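# Push the utility cart into the yellow taped bay

## Task

Get the utility cart into the yellow bay so that each of its four wheels sits inside the tape lines and none rests on the tape. The three tubes in its top tray must still stand upright there. The robot must not topple or finish leaning, or the task fails. At the end the cart must stay put on its own; a cart held in place only by the robot does not count.

## Robot and tools

ROBOT. A Hello Robot Stretch 4 with a single arm: an omni-wheel base, a lift that slides up a mast, a telescoping arm that reaches forward, a three-joint wrist (yaw, pitch, roll) and a two-finger gripper. It stands about 1.6 m tall, and the base rim lies within 0.23 m of the base origin. Cameras: head_camera, head_left_camera, head_right_camera (all on the head) and wrist_camera (on the gripper).

FRAMES. The base frame has its origin on the floor below the base centre, with x forward, y left and z up. hand_pose, the point between the fingers 0.015 m behind the tips, is reported in this frame and can be slightly wrong. The odometry frame is the base frame as it was when the scene began. base_odometry heading runs from -3.142 to 3.142 and is positive to the left. It counts wheel turns only, so wheel slip shows up as travel.

execute_actions. The argument actions is a list holding one action or none. An empty list just returns the state and images. One action may contain:
- base: exactly one relative move, measured from where the base last reported itself. {"translate_m": d} drives straight, forward positive, -2 to 2 m. {"strafe_m": d} slides sideways, left positive, -2 to 2 m. {"rotate_rad": d} turns in place, counter-clockwise (left) positive, -3.2 to 3.2 rad.
- joints: a single dict of absolute targets, keyed by joint name. lift_m 0 to 1.2 m. arm_m 0 to 0.55 m of extension. wrist_yaw_rad -1.134 to 4.276 (0 points forward, positive turns left, 3.14 is folded back, and above 3.4 the arm may block it). wrist_pitch_rad -1.117 to 4.259 (0 is level, 1.57 points down). wrist_roll_rad -1.117 to 4.259 (at 0 the fingers are level; positive turns clockwise when seen from behind). gripper_m 0 to 0.08 m, the gap between the fingers. A target outside its range is clipped and the result reports it. Any other bad value or unknown key gets the whole call refused, and nothing moves.
- pace: "slow", "default", "fast" or "max". The base then reaches about 0.1/0.3/0.4/0.6 m/s and 1/2/3/4 rad/s. With the lift above 0.2 m these drop, down to 0.3 m/s and 1 rad/s at 1.2 m.
- contact_limits: only {"arm_m": x}, with x from 0 (lightest push before stopping) to 0.75 (hardest). Default 0.5.
- or, on its own, {"end_of_arm": "enable_torque"}, which re-powers wrist or gripper motors that have shut off.
base and joints in the same action start together. A part that an action leaves out may keep pushing toward its earlier target. cameras is a list of names, or "all"; if omitted or null you get every camera, and [] gives none.

wait(seconds 0 to 10) lets the scene run with no new command, then returns state and images. zoom_image(camera, region [x0,y0,x1,y1] in pixels, top-left origin, at most 504x504) enlarges part of that camera's latest image. read_manual returns licence text only. finished_scene(scene) ends the scene with that number and cannot be undone. Call it only after the cart is settled in the bay and free of the robot. If any call reports a stop, later moves in the same reply are skipped.

RESULT LINES. joint_positions gives readings, with done tolerances of about 0.004 m for lift and arm, 0.02 rad for yaw and roll, 0.05 rad for pitch and 0.002 m for the gripper. base_status and joint_status show how each motion ended:
- done: the target was reached. For the base it means the wheels turned the full amount, even if they slipped.
- off_target: the part stopped short and may still be pushing.
- contact_stop_at_<key>: something blocked the motion. That part goes slack, so a slack lift may sink and slack wheels may roll.
- limit_stop_at_tilt: the robot leans more than 6 degrees. Lift, arm and wheels go slack until the lean eases.
- limit_stop_at_own_body: a self-collision guard fired. This is likely with the wrist pitched up below -0.2 and rolled below -0.4 or above 4.
- torque_fault: a wrist or gripper motor has gone limp. Fix it with enable_torque.
on_its_own lists things that were not commanded; "held at" there is a target, not a position. lidar_m is 12 horizontal ranges in metres from the base origin, in 30-degree sectors: the 1st faces ahead, then counter-clockwise, so the 4th is left, the 7th behind and the 10th right. "-" means nothing seen or closer than 0.25 m. It sees from about 0.15 m up and can miss clear objects and thin legs. wrist_depth_mm is a 7x7 grid of depths, read from the top left, 100 to 2000 mm. turned_by_wheels vs turned_by_imu: a gap above about 0.1 rad means a collision or slip, and the heading error is roughly their difference. base_tilt gives forward and right lean in degrees, with a fixed offset of up to about 1.5. motor_effort is a percentage of each motor's maximum, with the peak in brackets; for wheel_0 to wheel_2, positive turns the base right.

UNFOLDING. At the start, lift_m 0.4 together with wrist_yaw_rad 0 in one action unfolds the wrist.

GRIPPER. To grip, command a gap smaller than the object. If it stays off_target and the reading stays above the command, the object is held. An effort held more than about 50 points from 0 shuts the gripper off and it may let go.

CAUTIONS. Push the cart gently: use low arm contact limits and slow or default pace, and push low on the cart so the tubes don't topple. Avoid slamming or shoving hard. Don't drive or turn with over 1 kg in the gripper while arm_m is above 0.2. Steady hard pushes, especially with the gripper high, can tip the robot. Pressing the gripper into things can fault the wrist. Before finishing, check in the images that all four wheels are clear of the tape and the tubes are upright. Then back the robot off so the cart is not being held.

Each tool is called as name([rows], argument=value, ...), one row to a line, values as JSON.

## Session

execute_actions(actions=[])

Scene clock: 0.00 s.
base_odometry: x=+0.000 y=+0.000 heading=+0.000 (m, m, rad; odometry frame)
turned_by_wheels: +0.000 (rad since the last result)
turned_by_imu: +0.000 (rad since the last result)
base_tilt: forward=+0.0 right=-0.4 (deg)
lidar_m: 1.64 1.96 1.01 1.03 2.02 2.03 2.11 0.69 0.60 0.60 0.74 1.61
base_status: not commanded
joint_positions: lift_m=+0.285 arm_m=+0.000 wrist_yaw_rad=+3.097 wrist_pitch_rad=-0.002 wrist_roll_rad=-0.003 gripper_m=+0.040
joint_status: not commanded
motor_effort: lift_m=+20 arm_m=+0 wrist_yaw_rad=-1 wrist_pitch_rad=-10 wrist_roll_rad=+1 gripper_m=+1 wheel_0=+0 wheel_1=+0 wheel_2=+0 (%)
hand_pose: x=-0.0373 y=+0.0968 z=+0.4639 quat_wxyz=(+0.022, +0.001, -0.002, +1.000) (m; base frame)
wrist_depth_mm: - 141 - - - - 1983 / - 125 - - - - 1863 / - 128 185 - - - 1921 / 138 139 297 - - - 1921 / 1537 - - - - 1921 1863 / 1464 1618 1661 1863 1863 1921 1708 / 1118 - 113 1229 116 1281 1281
pictures: head_camera, head_left_camera, head_right_camera, wrist_camera
Images, in order (width x height): head_camera 420x560, head_left_camera 420x672, head_right_camera 420x672, wrist_camera 616x392.

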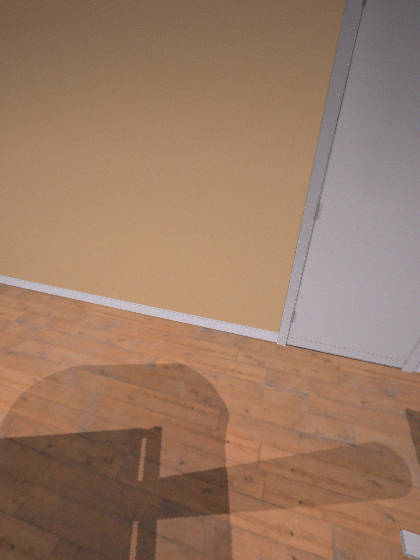

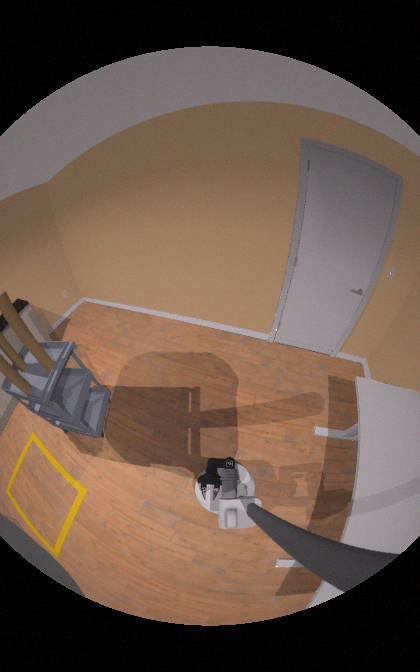

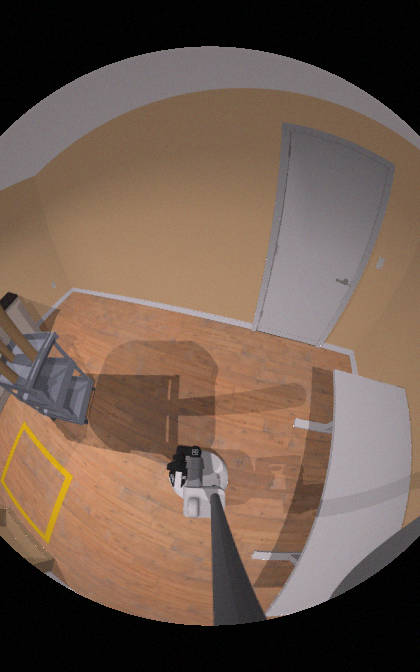

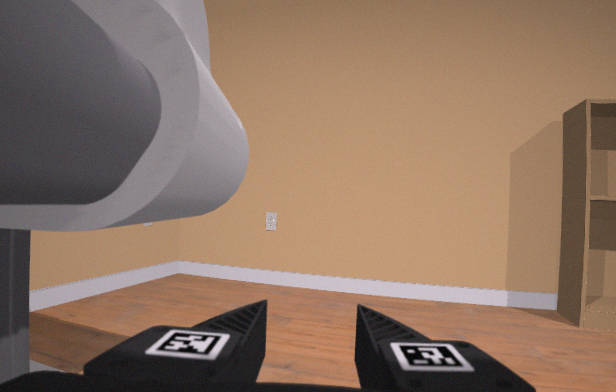

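execute_actions([
  {"base": {"rotate_rad": 1.5}},
])

Scene clock: 3.73 s.
base_odometry: x=+0.000 y=+0.000 heading=+1.500 (m, m, rad; odometry frame)
turned_by_wheels: +1.500 (rad since the last result)
turned_by_imu: +1.485 (rad since the last result)
base_tilt: forward=+0.0 right=-0.5 (deg)
lidar_m: 1.02 2.10 2.00 2.11 0.70 0.58 0.61 0.71 1.61 1.64 1.89 1.06
base_status: done
joint_positions: lift_m=+0.285 arm_m=+0.000 wrist_yaw_rad=+3.097 wrist_pitch_rad=-0.002 wrist_roll_rad=-0.003 gripper_m=+0.040
joint_status: not commanded
motor_effort: lift_m=+20(20) arm_m=+0(0) wrist_yaw_rad=-1(1) wrist_pitch_rad=-10(9) wrist_roll_rad=+1(1) gripper_m=+1(3) wheel_0=-1(5) wheel_1=+0(3) wheel_2=+0(7) (%)
hand_pose: x=-0.0373 y=+0.0968 z=+0.4639 quat_wxyz=(+0.022, +0.001, -0.002, +1.000) (m; base frame)
wrist_depth_mm: - 140 1618 1576 1499 1397 1336 / - 125 741 1537 1464 1397 1366 / - 127 186 1025 946 878 820 / 138 140 298 1499 1430 1366 976 / 1808 1661 1618 1537 1464 1397 946 / 1576 1430 1618 1499 1397 1366 1118 / 1098 - 113 1205 116 1281 1008
pictures: head_camera, head_left_camera, head_right_camera, wrist_camera
camera_calibration (this result's frames):
wrist_camera: T_world_to_cam=[[0.0132355, 0.998623, 0.0507612, -0.118865], [-0.028942, 0.051127, -0.998273, 0.515004], [-0.999493, 0.0117435, 0.0295789, 0.097212], [0, 0, 0, 1]] pos_world=[0.113641, 0.0912291, 0.517273]
Images, in order (width x height): head_camera 420x560, head_left_camera 420x672, head_right_camera 420x672, wrist_camera 616x392.

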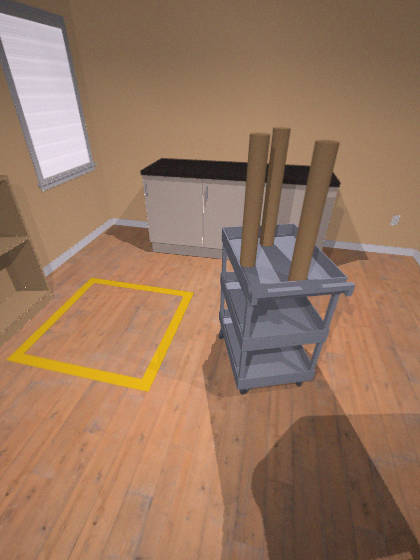

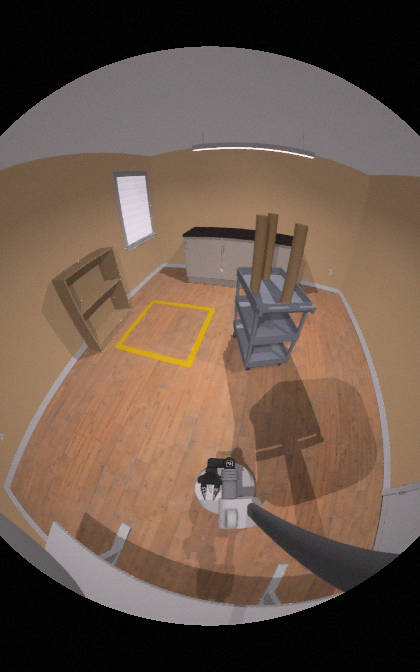

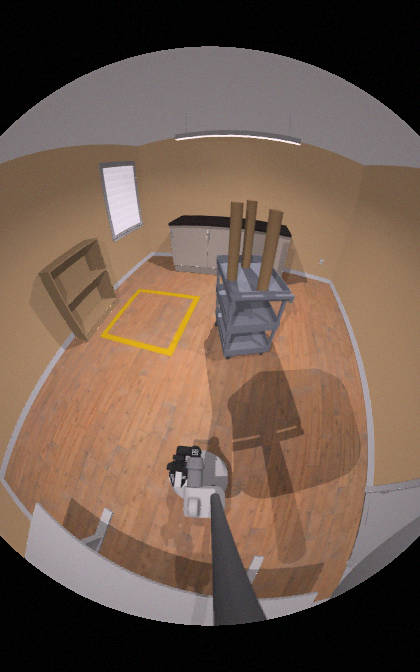

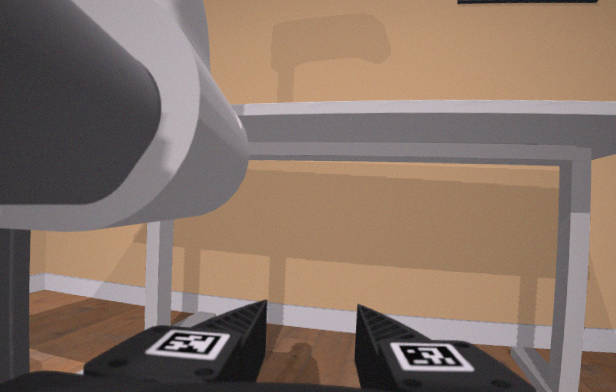

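zoom_image(camera="head_camera", region=[190, 200, 380, 420])

zoom_image(camera="head_camera", region=[0, 260, 240, 410])

Region (190, 200, 380, 420) of head_camera's 420x560 image, scaled by 2.291, with more detail than that image has; it fills the left 435 columns of this view, and the rest is white.

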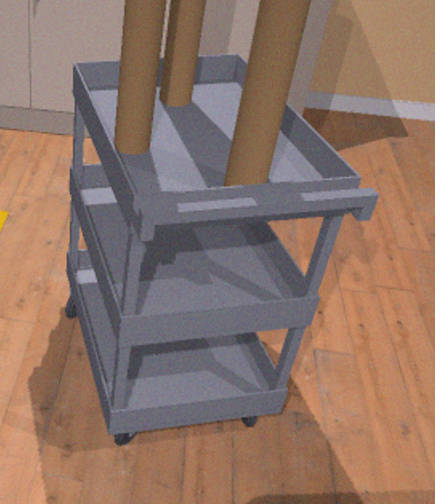

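Region (0, 260, 240, 410) of head_camera's 420x560 image, scaled by 2.100, with more detail than that image has; it fills the top 315 rows of this view, and the rest is white.

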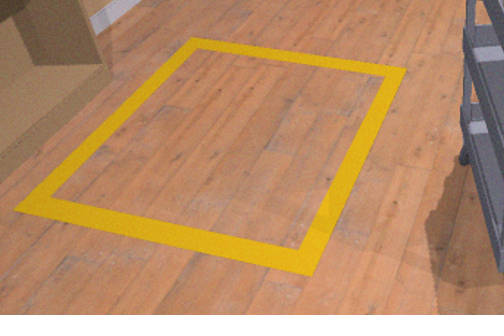

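execute_actions([
  {"joints": {"lift_m": 0.4, "wrist_yaw_rad": -0.3}},
])

Scene clock: 41.53 s.
base_odometry: x=+0.000 y=+0.000 heading=+1.500 (m, m, rad; odometry frame)
turned_by_wheels: +0.000 (rad since the last result)
turned_by_imu: +0.001 (rad since the last result)
base_tilt: forward=+0.0 right=-0.3 (deg)
lidar_m: 1.03 2.09 1.99 2.11 0.70 0.60 0.61 0.73 1.60 1.63 1.89 1.05
base_status: not commanded
joint_positions: lift_m=+0.400 arm_m=+0.000 wrist_yaw_rad=-0.299 wrist_pitch_rad=-0.002 wrist_roll_rad=-0.003 gripper_m=+0.040
joint_status: all done
motor_effort: lift_m=+25(28) arm_m=+0(0) wrist_yaw_rad=-2(9) wrist_pitch_rad=-10(10) wrist_roll_rad=+0(0) gripper_m=+1(2) wheel_0=-1(1) wheel_1=+0(0) wheel_2=+0(1) (%)
hand_pose: x=+0.3487 y=-0.1463 z=+0.5781 quat_wxyz=(+0.989, -0.002, -0.001, -0.149) (m; base frame)
wrist_depth_mm: - - - 1366 - - - / - - - 1008 - - - / - - 1430 946 1008 - - / - - - - - - - / - - 1366 931 - - - / 1863 1921 1336 1499 - - 1983 / 1336 - 114 1118 116 1576 1537
pictures: head_camera, head_left_camera, head_right_camera, wrist_camera
camera_calibration (this result's frames):
wrist_camera: T_world_to_cam=[[-0.264352, -0.963089, 0.0507638, -0.0771294], [0.0150882, -0.0567598, -0.998274, 0.621478], [0.964308, -0.26313, 0.0295359, -0.242426], [0, 0, 0, 1]] pos_world=[0.204007, -0.102797, 0.631481]
Images, in order (width x height): head_camera 420x560, head_left_camera 420x672, head_right_camera 420x672, wrist_camera 616x392.

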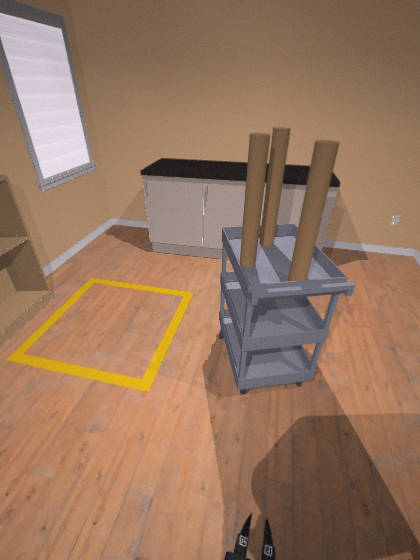

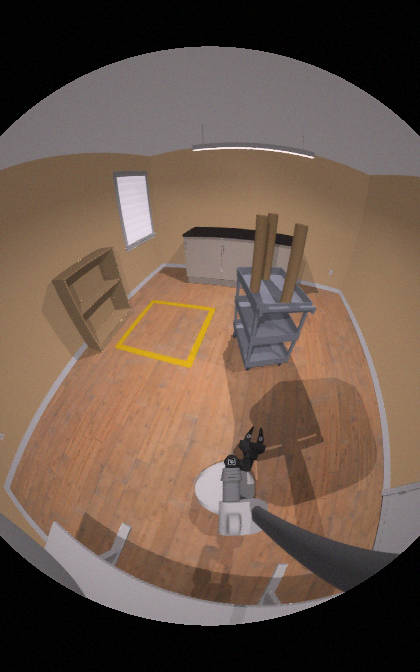

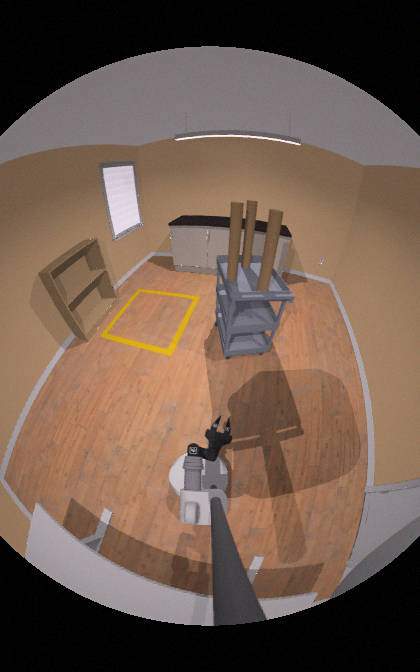

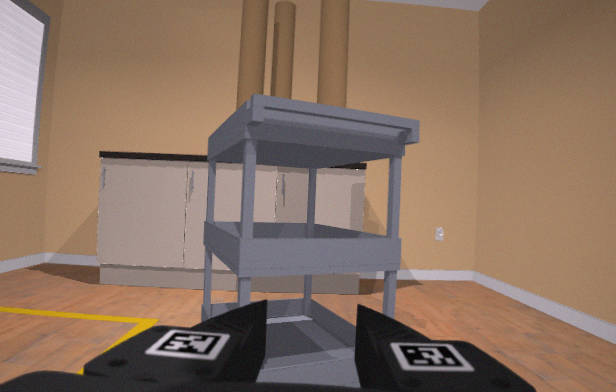

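execute_actions([
  {"joints": {"lift_m": 0.05, "arm_m": 0.15, "wrist_yaw_rad": -0.3, "wrist_pitch_rad": 0.15}},
], cameras=["wrist_camera", "head_camera"])

Scene clock: 48.47 s.
base_odometry: x=+0.000 y=+0.000 heading=+1.500 (m, m, rad; odometry frame)
turned_by_wheels: +0.000 (rad since the last result)
turned_by_imu: +0.001 (rad since the last result)
base_tilt: forward=+0.0 right=-0.4 (deg)
lidar_m: 1.02 2.10 1.99 2.10 0.71 0.59 0.59 0.72 1.61 1.63 1.90 1.06
base_status: not commanded
joint_positions: lift_m=+0.050 arm_m=+0.149 wrist_yaw_rad=-0.300 wrist_pitch_rad=+0.153 wrist_roll_rad=-0.003 gripper_m=+0.040
joint_status: all done
motor_effort: lift_m=+15(21) arm_m=+8(8) wrist_yaw_rad=-2(4) wrist_pitch_rad=-9(8) wrist_roll_rad=+1(1) gripper_m=+1(0) wheel_0=-1(1) wheel_1=+0(0) wheel_2=-1(0) (%)
hand_pose: x=+0.4945 y=-0.1456 z=+0.1963 quat_wxyz=(+0.986, +0.010, +0.076, -0.149) (m; base frame)
wrist_depth_mm: - - - 707 788 - - / - - - 1098 1025 - - / - - - - - - - / 1618 1661 1182 759 842 - 1921 / 831 854 904 842 946 976 1008 / 559 580 597 621 627 627 627 / 439 - 114 466 116 488 480
pictures: head_camera, wrist_camera
camera_calibration (this result's frames):
wrist_camera: T_world_to_cam=[[-0.257745, -0.965149, 0.0453271, -0.0210889], [-0.131971, -0.0113068, -0.991189, 0.31603], [0.957158, -0.261456, -0.124458, -0.337553], [0, 0, 0, 1]] pos_world=[0.359363, -0.105036, 0.27219]
Images, in order (width x height): head_camera 420x560, wrist_camera 616x392.

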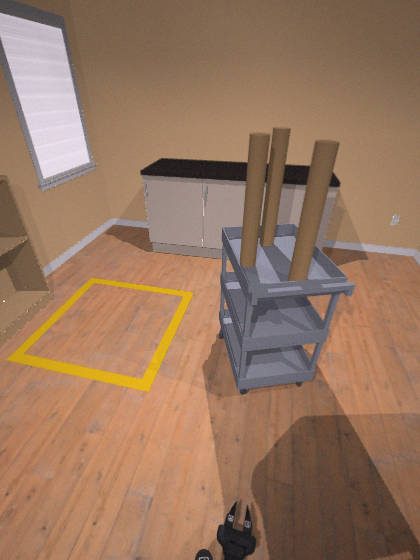

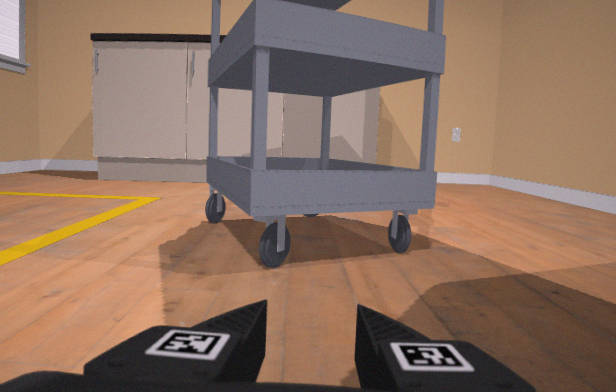

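zoom_image(camera="wrist_camera", region=[180, 140, 460, 290])

Region (180, 140, 460, 290) of wrist_camera's 616x392 image, scaled by 1.800; it fills the top 270 rows of this view, and the rest is white.

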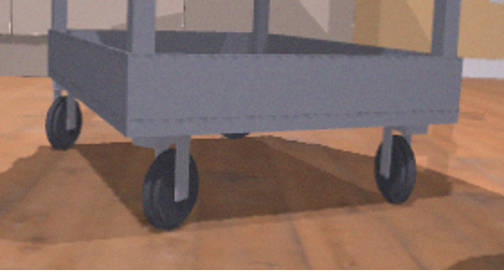

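execute_actions([
  {"base": {"rotate_rad": -0.35}, "joints": {"lift_m": 0.165, "arm_m": 0.08, "wrist_yaw_rad": 0.0, "wrist_pitch_rad": 0.2, "gripper_m": 0.08}},
], cameras=[])

execute_actions([
  {"base": {"strafe_m": 0.375}},
], cameras=[])

execute_actions([
  {"base": {"translate_m": 0.55}},
])

Scene clock: 170.00 s.
base_odometry: x=+0.000 y=+0.000 heading=+1.150 (m, m, rad; odometry frame)
turned_by_wheels: -0.350 (rad since the last result)
turned_by_imu: -0.345 (rad since the last result)
base_tilt: forward=+0.0 right=-0.3 (deg)
lidar_m: 1.03 1.58 1.99 2.11 2.15 0.65 0.60 0.62 0.80 1.62 1.66 2.14
base_status: done
joint_positions: lift_m=+0.165 arm_m=+0.081 wrist_yaw_rad=-0.001 wrist_pitch_rad=+0.203 wrist_roll_rad=-0.003 gripper_m=+0.080
joint_status: all done
motor_effort: lift_m=+25(25) arm_m=-8(8) wrist_yaw_rad=+1(4) wrist_pitch_rad=-9(8) wrist_roll_rad=+1(1) gripper_m=+4(4) wheel_0=-1(5) wheel_1=+0(4) wheel_2=-1(6) (%)
hand_pose: x=+0.4606 y=-0.0875 z=+0.2999 quat_wxyz=(+0.995, -0.002, +0.101, +0.000) (m; base frame)
wrist_depth_mm: - - - - - - 1921 / - - 759 842 - - 1921 / - - - - - - 1863 / 1756 1756 842 917 - - 1756 / 1008 1060 931 1025 1138 1182 1182 / 723 741 732 778 778 798 788 / - - 549 609 574 106 -
pictures: none
No camera images: the call's "cameras" was empty. Leave "cameras" out to get every camera's image.

Scene clock: 172.57 s.
base_odometry: x=-0.342 y=+0.153 heading=+1.150 (m, m, rad; odometry frame)
turned_by_wheels: +0.000 (rad since the last result)
turned_by_imu: +0.001 (rad since the last result)
base_tilt: forward=+0.0 right=-0.6 (deg)
lidar_m: 1.04 2.67 1.65 1.73 1.78 0.66 0.63 0.64 0.87 1.99 2.05 1.07
base_status: done
joint_positions: lift_m=+0.165 arm_m=+0.081 wrist_yaw_rad=+0.000 wrist_pitch_rad=+0.203 wrist_roll_rad=-0.003 gripper_m=+0.080
joint_status: not commanded
motor_effort: lift_m=+25(25) arm_m=-8(8) wrist_yaw_rad=+0(1) wrist_pitch_rad=-9(9) wrist_roll_rad=+0(1) gripper_m=+5(3) wheel_0=+0(9) wheel_1=-1(9) wheel_2=+0(0) (%)
hand_pose: x=+0.4606 y=-0.0875 z=+0.2999 quat_wxyz=(+0.995, -0.002, +0.101, +0.000) (m; base frame)
wrist_depth_mm: - - - - - - - / - - - 1042 750 878 - / - - - - - - - / 1756 1808 1921 1229 1160 1118 - / 1008 1042 1098 1118 991 1060 1182 / 723 732 715 788 788 788 788 / - - 554 603 569 106 -
pictures: none
No camera images: the call's "cameras" was empty. Leave "cameras" out to get every camera's image.

Scene clock: 175.87 s.
base_odometry: x=-0.117 y=+0.655 heading=+1.150 (m, m, rad; odometry frame)
turned_by_wheels: +0.000 (rad since the last result)
turned_by_imu: -0.001 (rad since the last result)
base_tilt: forward=+0.0 right=-0.4 (deg)
lidar_m: 0.61 2.10 1.57 1.50 1.82 2.16 1.19 1.22 1.60 1.96 2.00 0.52
base_status: done
joint_positions: lift_m=+0.165 arm_m=+0.081 wrist_yaw_rad=+0.000 wrist_pitch_rad=+0.203 wrist_roll_rad=-0.003 gripper_m=+0.080
joint_status: not commanded
motor_effort: lift_m=+24(25) arm_m=-8(8) wrist_yaw_rad=+0(1) wrist_pitch_rad=-7(8) wrist_roll_rad=+0(1) gripper_m=+2(4) wheel_0=-1(4) wheel_1=-1(5) wheel_2=+2(9) (%)
hand_pose: x=+0.4606 y=-0.0875 z=+0.3000 quat_wxyz=(+0.995, -0.002, +0.101, +0.000) (m; base frame)
wrist_depth_mm: 1537 1576 1618 402 281 212 186 / 1618 1618 1661 609 554 345 252 / 1661 1661 1756 1808 1808 214 - / 1756 1756 1756 1921 931 216 1983 / 1008 1060 1008 691 707 218 609 / 715 732 699 436 477 223 484 / - - 549 564 289 106 -
pictures: head_camera, head_left_camera, head_right_camera, wrist_camera
camera_calibration (this result's frames):
wrist_camera: T_world_to_cam=[[0.0408878, -0.998224, 0.0433233, -0.118238], [-0.172262, -0.049753, -0.983794, 0.428035], [0.984202, 0.0327622, -0.17399, -0.248924], [0, 0, 0, 1]] pos_world=[0.32356, -0.0885764, 0.382911]
Images, in order (width x height): head_camera 420x560, head_left_camera 420x672, head_right_camera 420x672, wrist_camera 616x392.

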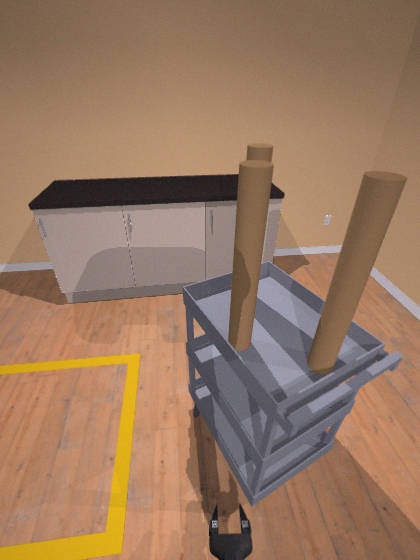

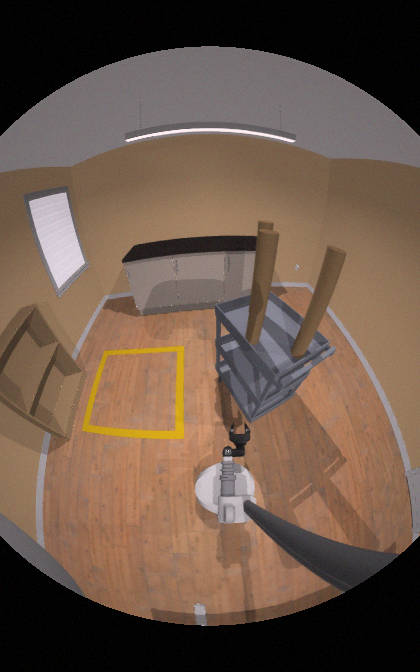

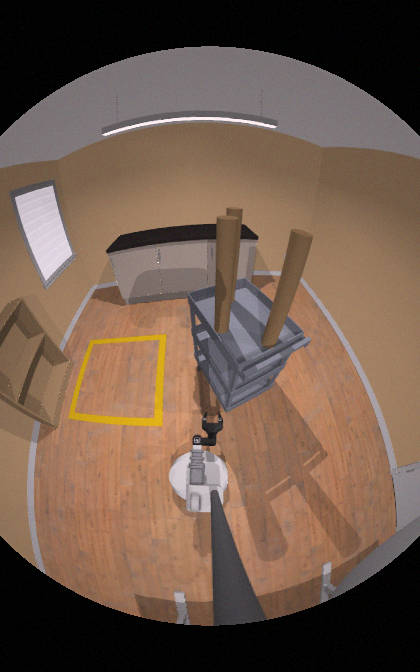

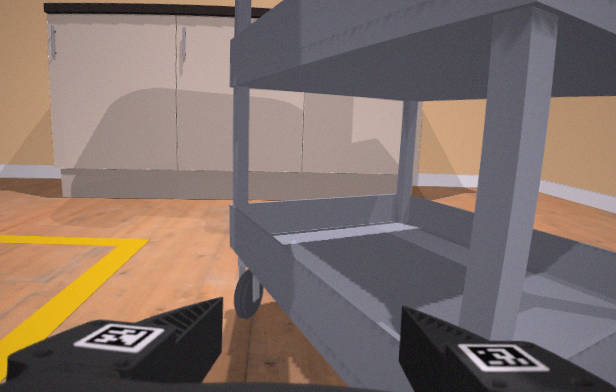

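zoom_image(camera="head_camera", region=[150, 260, 410, 560])

Region (150, 260, 410, 560) of head_camera's 420x560 image, scaled by 1.680, with more detail than that image has; it fills the left 437 columns of this view, and the rest is white.

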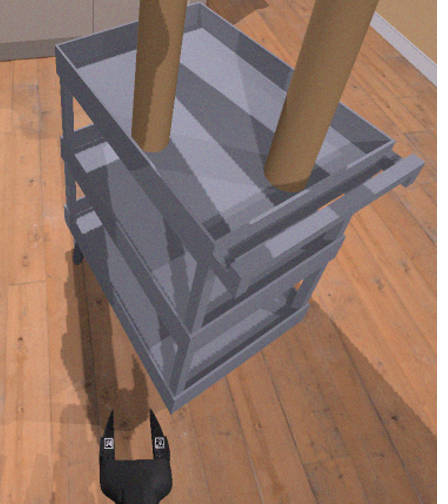

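execute_actions([
  {"base": {"strafe_m": 0.03}},
], cameras=[])

execute_actions([
  {"base": {"translate_m": 0.165}, "joints": {"arm_m": 0.2}, "pace": "slow", "contact_limits": {"arm_m": 0.1}},
], cameras=["wrist_camera", "head_camera"])

Scene clock: 198.57 s.
base_odometry: x=-0.145 y=+0.668 heading=+1.150 (m, m, rad; odometry frame)
turned_by_wheels: +0.000 (rad since the last result)
turned_by_imu: +0.001 (rad since the last result)
base_tilt: forward=+0.0 right=-0.5 (deg)
lidar_m: 0.63 2.09 1.54 1.48 1.80 2.17 1.19 1.23 1.59 1.99 2.03 0.53
base_status: done
joint_positions: lift_m=+0.165 arm_m=+0.081 wrist_yaw_rad=+0.000 wrist_pitch_rad=+0.203 wrist_roll_rad=-0.003 gripper_m=+0.080
joint_status: not commanded
motor_effort: lift_m=+25(24) arm_m=-8(8) wrist_yaw_rad=+0(1) wrist_pitch_rad=-10(9) wrist_roll_rad=+1(1) gripper_m=+3(3) wheel_0=+1(6) wheel_1=-1(7) wheel_2=+1(0) (%)
hand_pose: x=+0.4606 y=-0.0875 z=+0.3000 quat_wxyz=(+0.995, -0.002, +0.101, +0.000) (m; base frame)
wrist_depth_mm: 1576 1618 1618 455 310 249 - / 1618 1618 1661 609 559 492 202 / - 1661 1708 1756 1863 - 204 / 1756 1756 1808 1808 917 - 206 / 1025 1060 1008 627 707 699 211 / 723 741 683 535 387 459 217 / - - 549 597 330 106 -
pictures: none
No camera images: the call's "cameras" was empty. Leave "cameras" out to get every camera's image.

Scene clock: 201.50 s.
base_odometry: x=-0.077 y=+0.818 heading=+1.150 (m, m, rad; odometry frame)
turned_by_wheels: +0.000 (rad since the last result)
turned_by_imu: +0.000 (rad since the last result)
base_tilt: forward=-0.1 right=-0.4 (deg)
lidar_m: 0.55 1.94 1.58 1.47 1.81 2.33 1.34 1.38 2.11 1.98 0.48 0.38
base_status: done
joint_positions: lift_m=+0.165 arm_m=+0.199 wrist_yaw_rad=+0.000 wrist_pitch_rad=+0.203 wrist_roll_rad=-0.003 gripper_m=+0.080
joint_status: all done
motor_effort: lift_m=+24(24) arm_m=+8(8) wrist_yaw_rad=-1(0) wrist_pitch_rad=-9(7) wrist_roll_rad=+0(0) gripper_m=+4(2) wheel_0=+2(4) wheel_1=+2(6) wheel_2=-2(5) (%)
contact_limits: arm_m 0.1
hand_pose: x=+0.5777 y=-0.0875 z=+0.3000 quat_wxyz=(+0.995, -0.002, +0.101, +0.000) (m; base frame)
wrist_depth_mm: 1308 1336 343 272 259 241 239 / 1308 1366 1397 1464 1499 500 462 / 1397 1397 1430 1499 1537 - - / 1430 1499 1537 1576 1618 1863 - / 1008 1060 504 549 603 609 1160 / 723 732 347 477 480 484 477 / - - 281 364 347 106 -
pictures: head_camera, wrist_camera
camera_calibration (this result's frames):
wrist_camera: T_world_to_cam=[[0.0408935, -0.998224, 0.0433238, -0.123028], [-0.17225, -0.0497541, -0.983796, 0.448205], [0.984204, 0.0327683, -0.173978, -0.364191], [0, 0, 0, 1]] pos_world=[0.440673, -0.0885759, 0.382911]
Images, in order (width x height): head_camera 420x560, wrist_camera 616x392.

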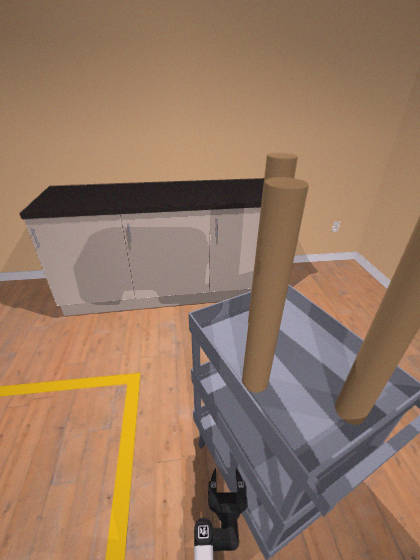

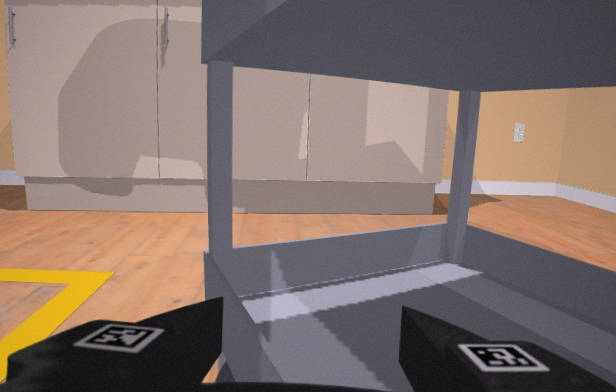

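execute_actions([
  {"joints": {"arm_m": 0.31, "wrist_pitch_rad": 0.35}, "pace": "slow", "contact_limits": {"arm_m": 0.1}},
], cameras=["wrist_camera", "head_camera"])

Scene clock: 207.67 s.
base_odometry: x=-0.077 y=+0.818 heading=+1.150 (m, m, rad; odometry frame)
turned_by_wheels: +0.000 (rad since the last result)
turned_by_imu: +0.001 (rad since the last result)
base_tilt: forward=+0.0 right=-0.4 (deg)
lidar_m: 0.54 1.93 1.59 1.45 1.80 2.29 1.35 1.39 2.11 1.97 0.49 0.38
base_status: not commanded
joint_positions: lift_m=+0.165 arm_m=+0.309 wrist_yaw_rad=+0.000 wrist_pitch_rad=+0.353 wrist_roll_rad=-0.003 gripper_m=+0.080
joint_status: all done
motor_effort: lift_m=+24(24) arm_m=+8(8) wrist_yaw_rad=-1(0) wrist_pitch_rad=-9(5) wrist_roll_rad=+1(1) gripper_m=+3(3) wheel_0=+3(2) wheel_1=+2(2) wheel_2=-2(2) (%)
contact_limits: arm_m 0.1
hand_pose: x=+0.6790 y=-0.0875 z=+0.2694 quat_wxyz=(+0.984, -0.001, +0.175, +0.000) (m; base frame)
wrist_depth_mm: 1182 1205 1229 1281 1308 1336 1921 / 1229 1255 1308 1336 1336 1397 - / 1366 1397 1430 1464 1464 1618 - / 1025 1042 392 1098 512 535 1160 / 723 741 389 433 469 473 445 / 564 574 322 355 355 359 359 / - - 190 291 276 106 -
pictures: head_camera, wrist_camera
camera_calibration (this result's frames):
wrist_camera: T_world_to_cam=[[0.0468982, -0.998225, 0.0367104, -0.128138], [-0.317097, -0.0497275, -0.947088, 0.524011], [0.947233, 0.0327759, -0.318867, -0.405042], [0, 0, 0, 1]] pos_world=[0.555841, -0.0885768, 0.371834]
Images, in order (width x height): head_camera 420x560, wrist_camera 616x392.

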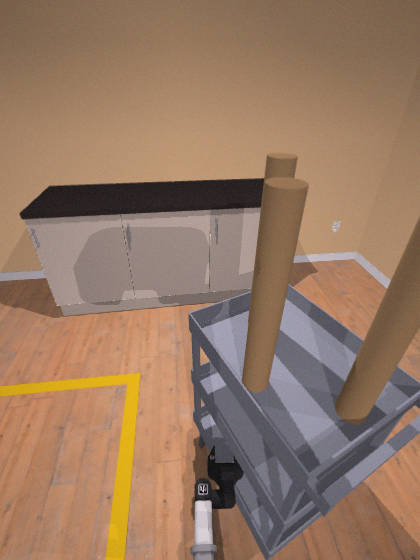

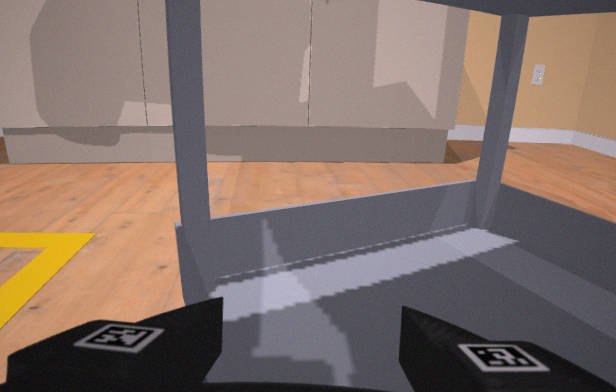

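execute_actions([
  {"joints": {"lift_m": 0.238}},
], cameras=[])

execute_actions([
  {"joints": {"wrist_pitch_rad": 0.785, "arm_m": 0.32}},
], cameras=["wrist_camera", "head_camera"])

Scene clock: 225.77 s.
base_odometry: x=-0.077 y=+0.818 heading=+1.150 (m, m, rad; odometry frame)
turned_by_wheels: +0.000 (rad since the last result)
turned_by_imu: +0.001 (rad since the last result)
base_tilt: forward=+0.2 right=-0.4 (deg)
lidar_m: 0.54 1.92 1.56 1.44 1.79 2.31 1.35 1.37 2.10 1.96 0.50 0.38
base_status: not commanded
joint_positions: lift_m=+0.238 arm_m=+0.309 wrist_yaw_rad=+0.000 wrist_pitch_rad=+0.353 wrist_roll_rad=-0.003 gripper_m=+0.080
joint_status: all done
motor_effort: lift_m=+25(24) arm_m=+8(8) wrist_yaw_rad=-1(1) wrist_pitch_rad=-8(8) wrist_roll_rad=+1(1) gripper_m=+1(2) wheel_0=+2(2) wheel_1=+2(2) wheel_2=-2(2) (%)
hand_pose: x=+0.6790 y=-0.0875 z=+0.3423 quat_wxyz=(+0.984, -0.001, +0.175, +0.000) (m; base frame)
wrist_depth_mm: 1205 1205 152 163 - - - / 1255 1281 1308 1336 1397 1397 - / 1281 1336 1366 1430 1430 1921 - / 1229 1229 1138 1308 1336 1255 1397 / 878 891 854 917 535 554 931 / 668 683 404 449 473 477 452 / - - 320 389 366 106 -
pictures: none
No camera images: the call's "cameras" was empty. Leave "cameras" out to get every camera's image.

Scene clock: 226.57 s.
base_odometry: x=-0.077 y=+0.818 heading=+1.150 (m, m, rad; odometry frame)
turned_by_wheels: +0.000 (rad since the last result)
turned_by_imu: +0.000 (rad since the last result)
base_tilt: forward=-0.1 right=-0.5 (deg)
lidar_m: 0.55 1.94 1.57 1.47 1.80 2.31 1.35 1.39 2.11 1.97 0.49 0.38
base_status: not commanded
joint_positions: lift_m=+0.238 arm_m=+0.319 wrist_yaw_rad=+0.000 wrist_pitch_rad=+0.787 wrist_roll_rad=-0.003 gripper_m=+0.080
joint_status: all done
motor_effort: lift_m=+24(25) arm_m=+8(11) wrist_yaw_rad=+0(3) wrist_pitch_rad=-6(5) wrist_roll_rad=+2(10) gripper_m=+1(2) wheel_0=+1(7) wheel_1=+1(2) wheel_2=-1(2) (%)
hand_pose: x=+0.6396 y=-0.0874 z=+0.2653 quat_wxyz=(+0.924, -0.002, +0.383, +0.001) (m; base frame)
wrist_depth_mm: 1078 1078 976 1078 1098 1098 1138 / 842 842 394 427 466 504 462 / 683 691 404 430 436 445 445 / 580 580 382 368 368 373 375 / 496 500 407 319 320 320 320 / 436 436 421 282 281 279 279 / - - 384 250 244 106 -
pictures: head_camera, wrist_camera
camera_calibration (this result's frames):
wrist_camera: T_world_to_cam=[[0.0583864, -0.998199, 0.0137854, -0.127375], [-0.686093, -0.0501541, -0.725783, 0.684874], [0.725167, 0.0329178, -0.687786, -0.12913], [0, 0, 0, 1]] pos_world=[0.570965, -0.0885457, 0.410012]
Images, in order (width x height): head_camera 420x560, wrist_camera 616x392.

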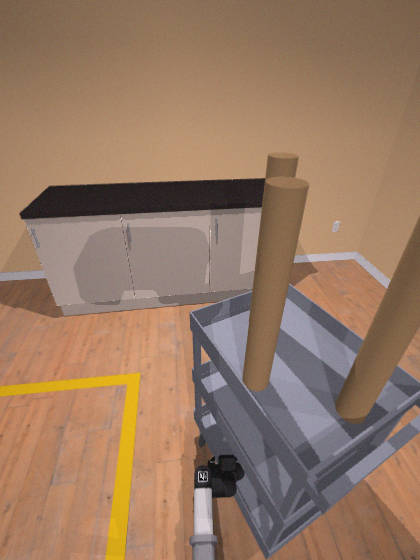

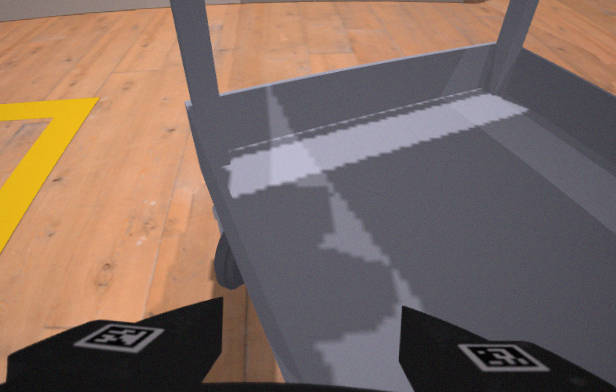

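execute_actions([
  {"joints": {"lift_m": 0.168}, "pace": "slow"},
], cameras=["wrist_camera", "head_camera"])

Scene clock: 239.17 s.
base_odometry: x=-0.077 y=+0.818 heading=+1.150 (m, m, rad; odometry frame)
turned_by_wheels: +0.000 (rad since the last result)
turned_by_imu: +0.001 (rad since the last result)
base_tilt: forward=-0.1 right=-0.4 (deg)
lidar_m: 0.55 1.92 1.57 1.47 1.82 2.31 1.35 1.38 2.12 1.97 0.48 0.39
base_status: not commanded
joint_positions: lift_m=+0.168 arm_m=+0.319 wrist_yaw_rad=+0.000 wrist_pitch_rad=+0.787 wrist_roll_rad=-0.003 gripper_m=+0.080
joint_status: all done
motor_effort: lift_m=+15(22) arm_m=+8(8) wrist_yaw_rad=+0(0) wrist_pitch_rad=-6(7) wrist_roll_rad=+2(2) gripper_m=+2(5) wheel_0=+1(1) wheel_1=+1(0) wheel_2=-1(1) (%)
hand_pose: x=+0.6396 y=-0.0874 z=+0.1960 quat_wxyz=(+0.924, -0.002, +0.383, +0.001) (m; base frame)
wrist_depth_mm: 891 904 336 368 410 462 436 / 707 699 357 384 394 404 413 / 564 569 320 320 324 325 329 / 480 477 290 270 270 272 273 / 413 415 397 228 234 236 235 / 362 364 359 193 206 206 205 / - - 319 159 179 106 -
pictures: head_camera, wrist_camera
camera_calibration (this result's frames):
wrist_camera: T_world_to_cam=[[0.0583858, -0.998199, 0.0137804, -0.126419], [-0.686152, -0.0501527, -0.725727, 0.634642], [0.725111, 0.0329167, -0.687845, -0.176695], [0, 0, 0, 1]] pos_world=[0.570966, -0.0885458, 0.340781]
Images, in order (width x height): head_camera 420x560, wrist_camera 616x392.

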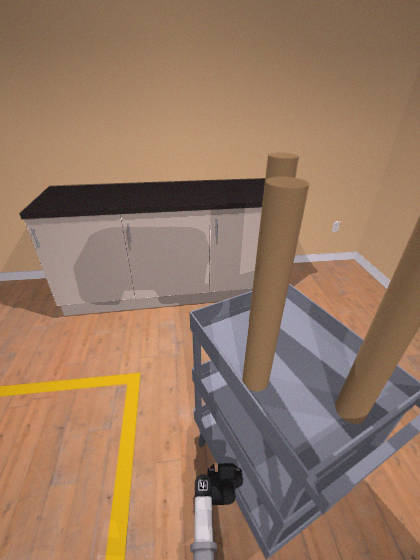

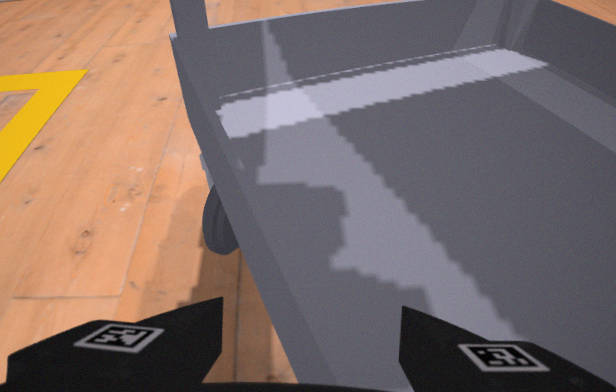

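execute_actions([
  {"joints": {"gripper_m": 0.03}, "pace": "slow"},
], cameras=["wrist_camera", "head_camera"])

Scene clock: 244.03 s.
base_odometry: x=-0.077 y=+0.818 heading=+1.149 (m, m, rad; odometry frame)
turned_by_wheels: -0.001 (rad since the last result)
turned_by_imu: +0.000 (rad since the last result)
base_tilt: forward=+0.0 right=-0.3 (deg)
lidar_m: 0.54 1.92 1.56 1.46 1.79 2.32 1.33 1.38 2.11 1.98 0.51 0.38
base_status: not commanded
joint_positions: lift_m=+0.168 arm_m=+0.319 wrist_yaw_rad=+0.002 wrist_pitch_rad=+0.786 wrist_roll_rad=-0.006 gripper_m=+0.036
joint_status: gripper_m off_target (ended at +0.036, target +0.030)
on_its_own: gripper_m is held at +0.032, not at your +0.030, by its contact guard: the fingers met something
motor_effort: lift_m=+15(15) arm_m=+8(8) wrist_yaw_rad=-7(5) wrist_pitch_rad=-4(4) wrist_roll_rad=+9(10) gripper_m=-25(23) wheel_0=-4(4) wheel_1=-2(1) wheel_2=-4(4) (%)
hand_pose: x=+0.6400 y=-0.0871 z=+0.1962 quat_wxyz=(+0.924, -0.003, +0.383, +0.002) (m; base frame)
wrist_depth_mm: 904 891 338 370 410 459 430 / 715 707 359 382 402 407 415 / 574 574 320 322 325 327 330 / 480 480 281 272 273 276 276 / 413 418 394 236 236 236 237 / 364 366 357 203 207 207 206 / 329 - 105 180 107 188 -
pictures: head_camera, wrist_camera
camera_calibration (this result's frames):
wrist_camera: T_world_to_cam=[[0.0621046, -0.997946, 0.0156847, -0.128893], [-0.685369, -0.0540656, -0.726186, 0.634258], [0.725543, 0.0343496, -0.687319, -0.177155], [0, 0, 0, 1]] pos_world=[0.571239, -0.0882518, 0.340849]
Images, in order (width x height): head_camera 420x560, wrist_camera 616x392.

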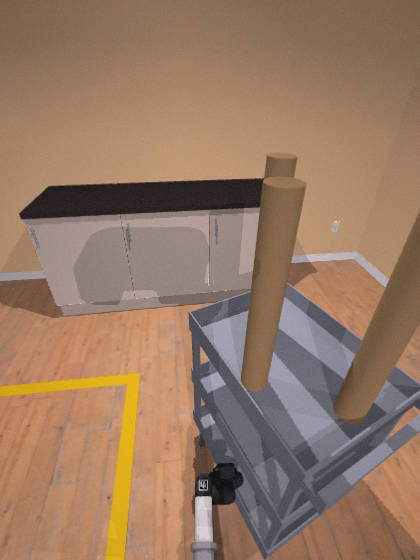

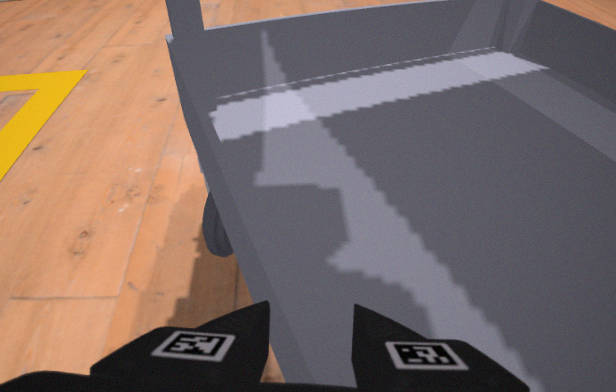

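execute_actions([
  {"base": {"strafe_m": 0.15}, "pace": "slow"},
])

Scene clock: 249.90 s.
base_odometry: x=-0.214 y=+0.880 heading=+1.148 (m, m, rad; odometry frame)
turned_by_wheels: -0.001 (rad since the last result)
turned_by_imu: +0.000 (rad since the last result)
base_tilt: forward=-0.1 right=-0.4 (deg)
lidar_m: 0.48 1.93 1.42 1.31 1.66 2.10 1.35 1.38 1.84 2.13 0.41 0.30
base_status: done
joint_positions: lift_m=+0.168 arm_m=+0.319 wrist_yaw_rad=-0.001 wrist_pitch_rad=+0.786 wrist_roll_rad=-0.004 gripper_m=+0.033
joint_status: not commanded
on_its_own: gripper_m is held at +0.032, not at your +0.030, by its contact guard: the fingers met something
motor_effort: lift_m=+15(15) arm_m=+7(8) wrist_yaw_rad=+4(8) wrist_pitch_rad=-1(4) wrist_roll_rad=+3(10) gripper_m=-2(24) wheel_0=-4(14) wheel_1=-1(1) wheel_2=-3(6) (%)
hand_pose: x=+0.6398 y=-0.0876 z=+0.1962 quat_wxyz=(+0.924, -0.002, +0.383, +0.000) (m; base frame)
wrist_depth_mm: 891 904 904 347 359 364 373 / 715 707 699 375 379 387 394 / 574 574 574 325 324 329 330 / 480 488 484 289 273 274 276 / 413 415 418 243 236 236 237 / 362 364 370 213 208 207 206 / 327 - - 174 106 189 -
pictures: head_camera, head_left_camera, head_right_camera, wrist_camera
camera_calibration (this result's frames):
wrist_camera: T_world_to_cam=[[0.0572264, -0.998261, 0.014144, -0.125982], [-0.685291, -0.0495797, -0.726579, 0.63456], [0.726017, 0.0318868, -0.686937, -0.177535], [0, 0, 0, 1]] pos_world=[0.570961, -0.0886407, 0.340884]
Images, in order (width x height): head_camera 420x560, head_left_camera 420x672, head_right_camera 420x672, wrist_camera 616x392.

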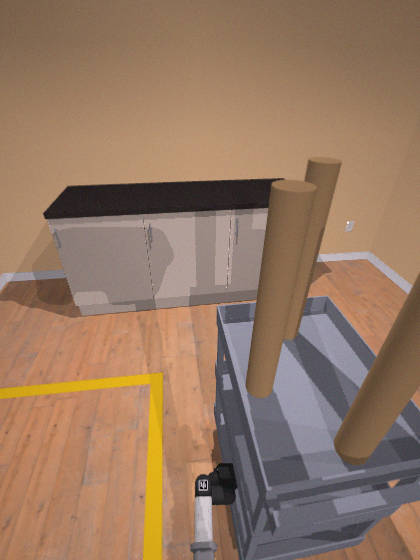

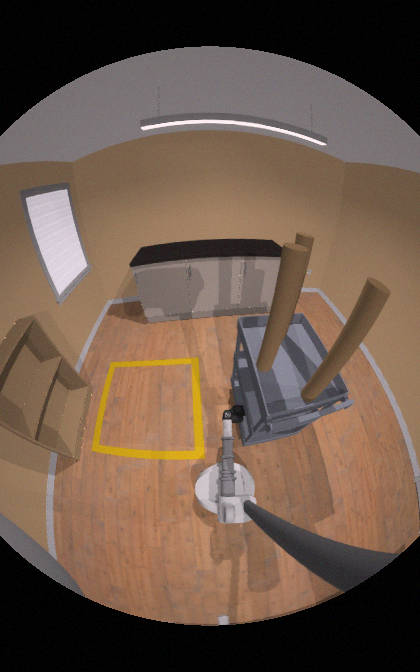

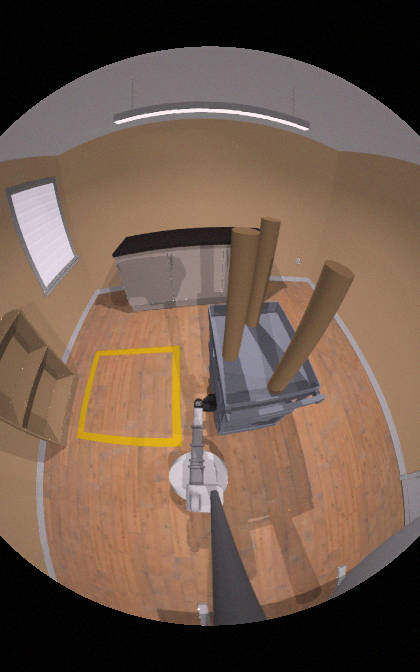

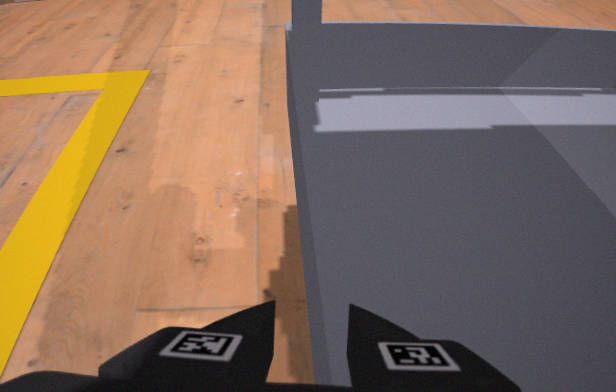

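execute_actions([
  {"joints": {"gripper_m": 0.036}},
], cameras=[])

execute_actions([
  {"joints": {"gripper_m": 0.0}, "pace": "slow"},
], cameras=["wrist_camera", "head_camera"])

Scene clock: 260.13 s.
base_odometry: x=-0.214 y=+0.880 heading=+1.148 (m, m, rad; odometry frame)
turned_by_wheels: +0.000 (rad since the last result)
turned_by_imu: +0.001 (rad since the last result)
base_tilt: forward=-0.1 right=-0.3 (deg)
lidar_m: 0.48 1.91 1.41 1.32 1.66 2.12 1.37 1.38 1.83 2.12 0.40 0.29
base_status: not commanded
joint_positions: lift_m=+0.168 arm_m=+0.319 wrist_yaw_rad=-0.001 wrist_pitch_rad=+0.786 wrist_roll_rad=-0.004 gripper_m=+0.036
joint_status: all done
motor_effort: lift_m=+15(15) arm_m=+8(7) wrist_yaw_rad=+1(3) wrist_pitch_rad=-5(3) wrist_roll_rad=+3(3) gripper_m=+2(3) wheel_0=-3(4) wheel_1=-1(1) wheel_2=-3(3) (%)
hand_pose: x=+0.6397 y=-0.0876 z=+0.1961 quat_wxyz=(+0.924, -0.002, +0.383, +0.000) (m; base frame)
wrist_depth_mm: 904 917 891 347 359 366 375 / 707 707 699 366 382 384 389 / 574 569 569 322 322 325 327 / 480 480 480 287 272 272 273 / 413 415 418 242 236 235 235 / 362 364 366 217 206 206 206 / 327 - 102 322 106 186 -
pictures: none
No camera images: the call's "cameras" was empty. Leave "cameras" out to get every camera's image.

Scene clock: 260.70 s.
base_odometry: x=-0.214 y=+0.880 heading=+1.148 (m, m, rad; odometry frame)
turned_by_wheels: +0.000 (rad since the last result)
turned_by_imu: +0.000 (rad since the last result)
base_tilt: forward=+0.0 right=-0.4 (deg)
lidar_m: 0.45 1.92 1.41 1.30 1.66 2.11 1.36 1.40 1.84 2.12 0.40 0.30
base_status: not commanded
joint_positions: lift_m=+0.168 arm_m=+0.319 wrist_yaw_rad=-0.001 wrist_pitch_rad=+0.786 wrist_roll_rad=-0.004 gripper_m=+0.033
joint_status: gripper_m off_target (ended at +0.033, target +0.000)
on_its_own: gripper_m is held at +0.032, not at your +0.000, by its contact guard: the fingers met something
motor_effort: lift_m=+15(15) arm_m=+8(8) wrist_yaw_rad=+1(0) wrist_pitch_rad=-4(4) wrist_roll_rad=+3(3) gripper_m=-4(3) wheel_0=-3(3) wheel_1=-1(1) wheel_2=-3(3) (%)
hand_pose: x=+0.6397 y=-0.0876 z=+0.1961 quat_wxyz=(+0.924, -0.002, +0.383, +0.000) (m; base frame)
wrist_depth_mm: 891 904 904 345 359 368 373 / 707 707 707 373 382 384 394 / 564 569 574 320 322 325 329 / 477 484 480 289 272 273 274 / 413 415 415 240 235 236 236 / 359 364 364 212 206 206 206 / 329 - - 174 106 187 -
pictures: head_camera, wrist_camera
camera_calibration (this result's frames):
wrist_camera: T_world_to_cam=[[0.057648, -0.99824, 0.0139401, -0.126119], [-0.685701, -0.0497399, -0.726182, 0.634643], [0.725597, 0.0323042, -0.687361, -0.177183], [0, 0, 0, 1]] pos_world=[0.57101, -0.088606, 0.340836]
Images, in order (width x height): head_camera 420x560, wrist_camera 616x392.

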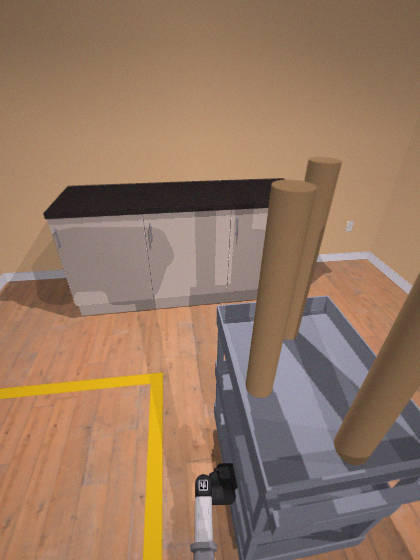

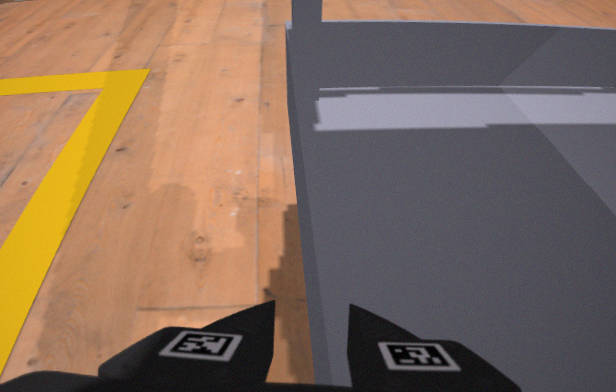

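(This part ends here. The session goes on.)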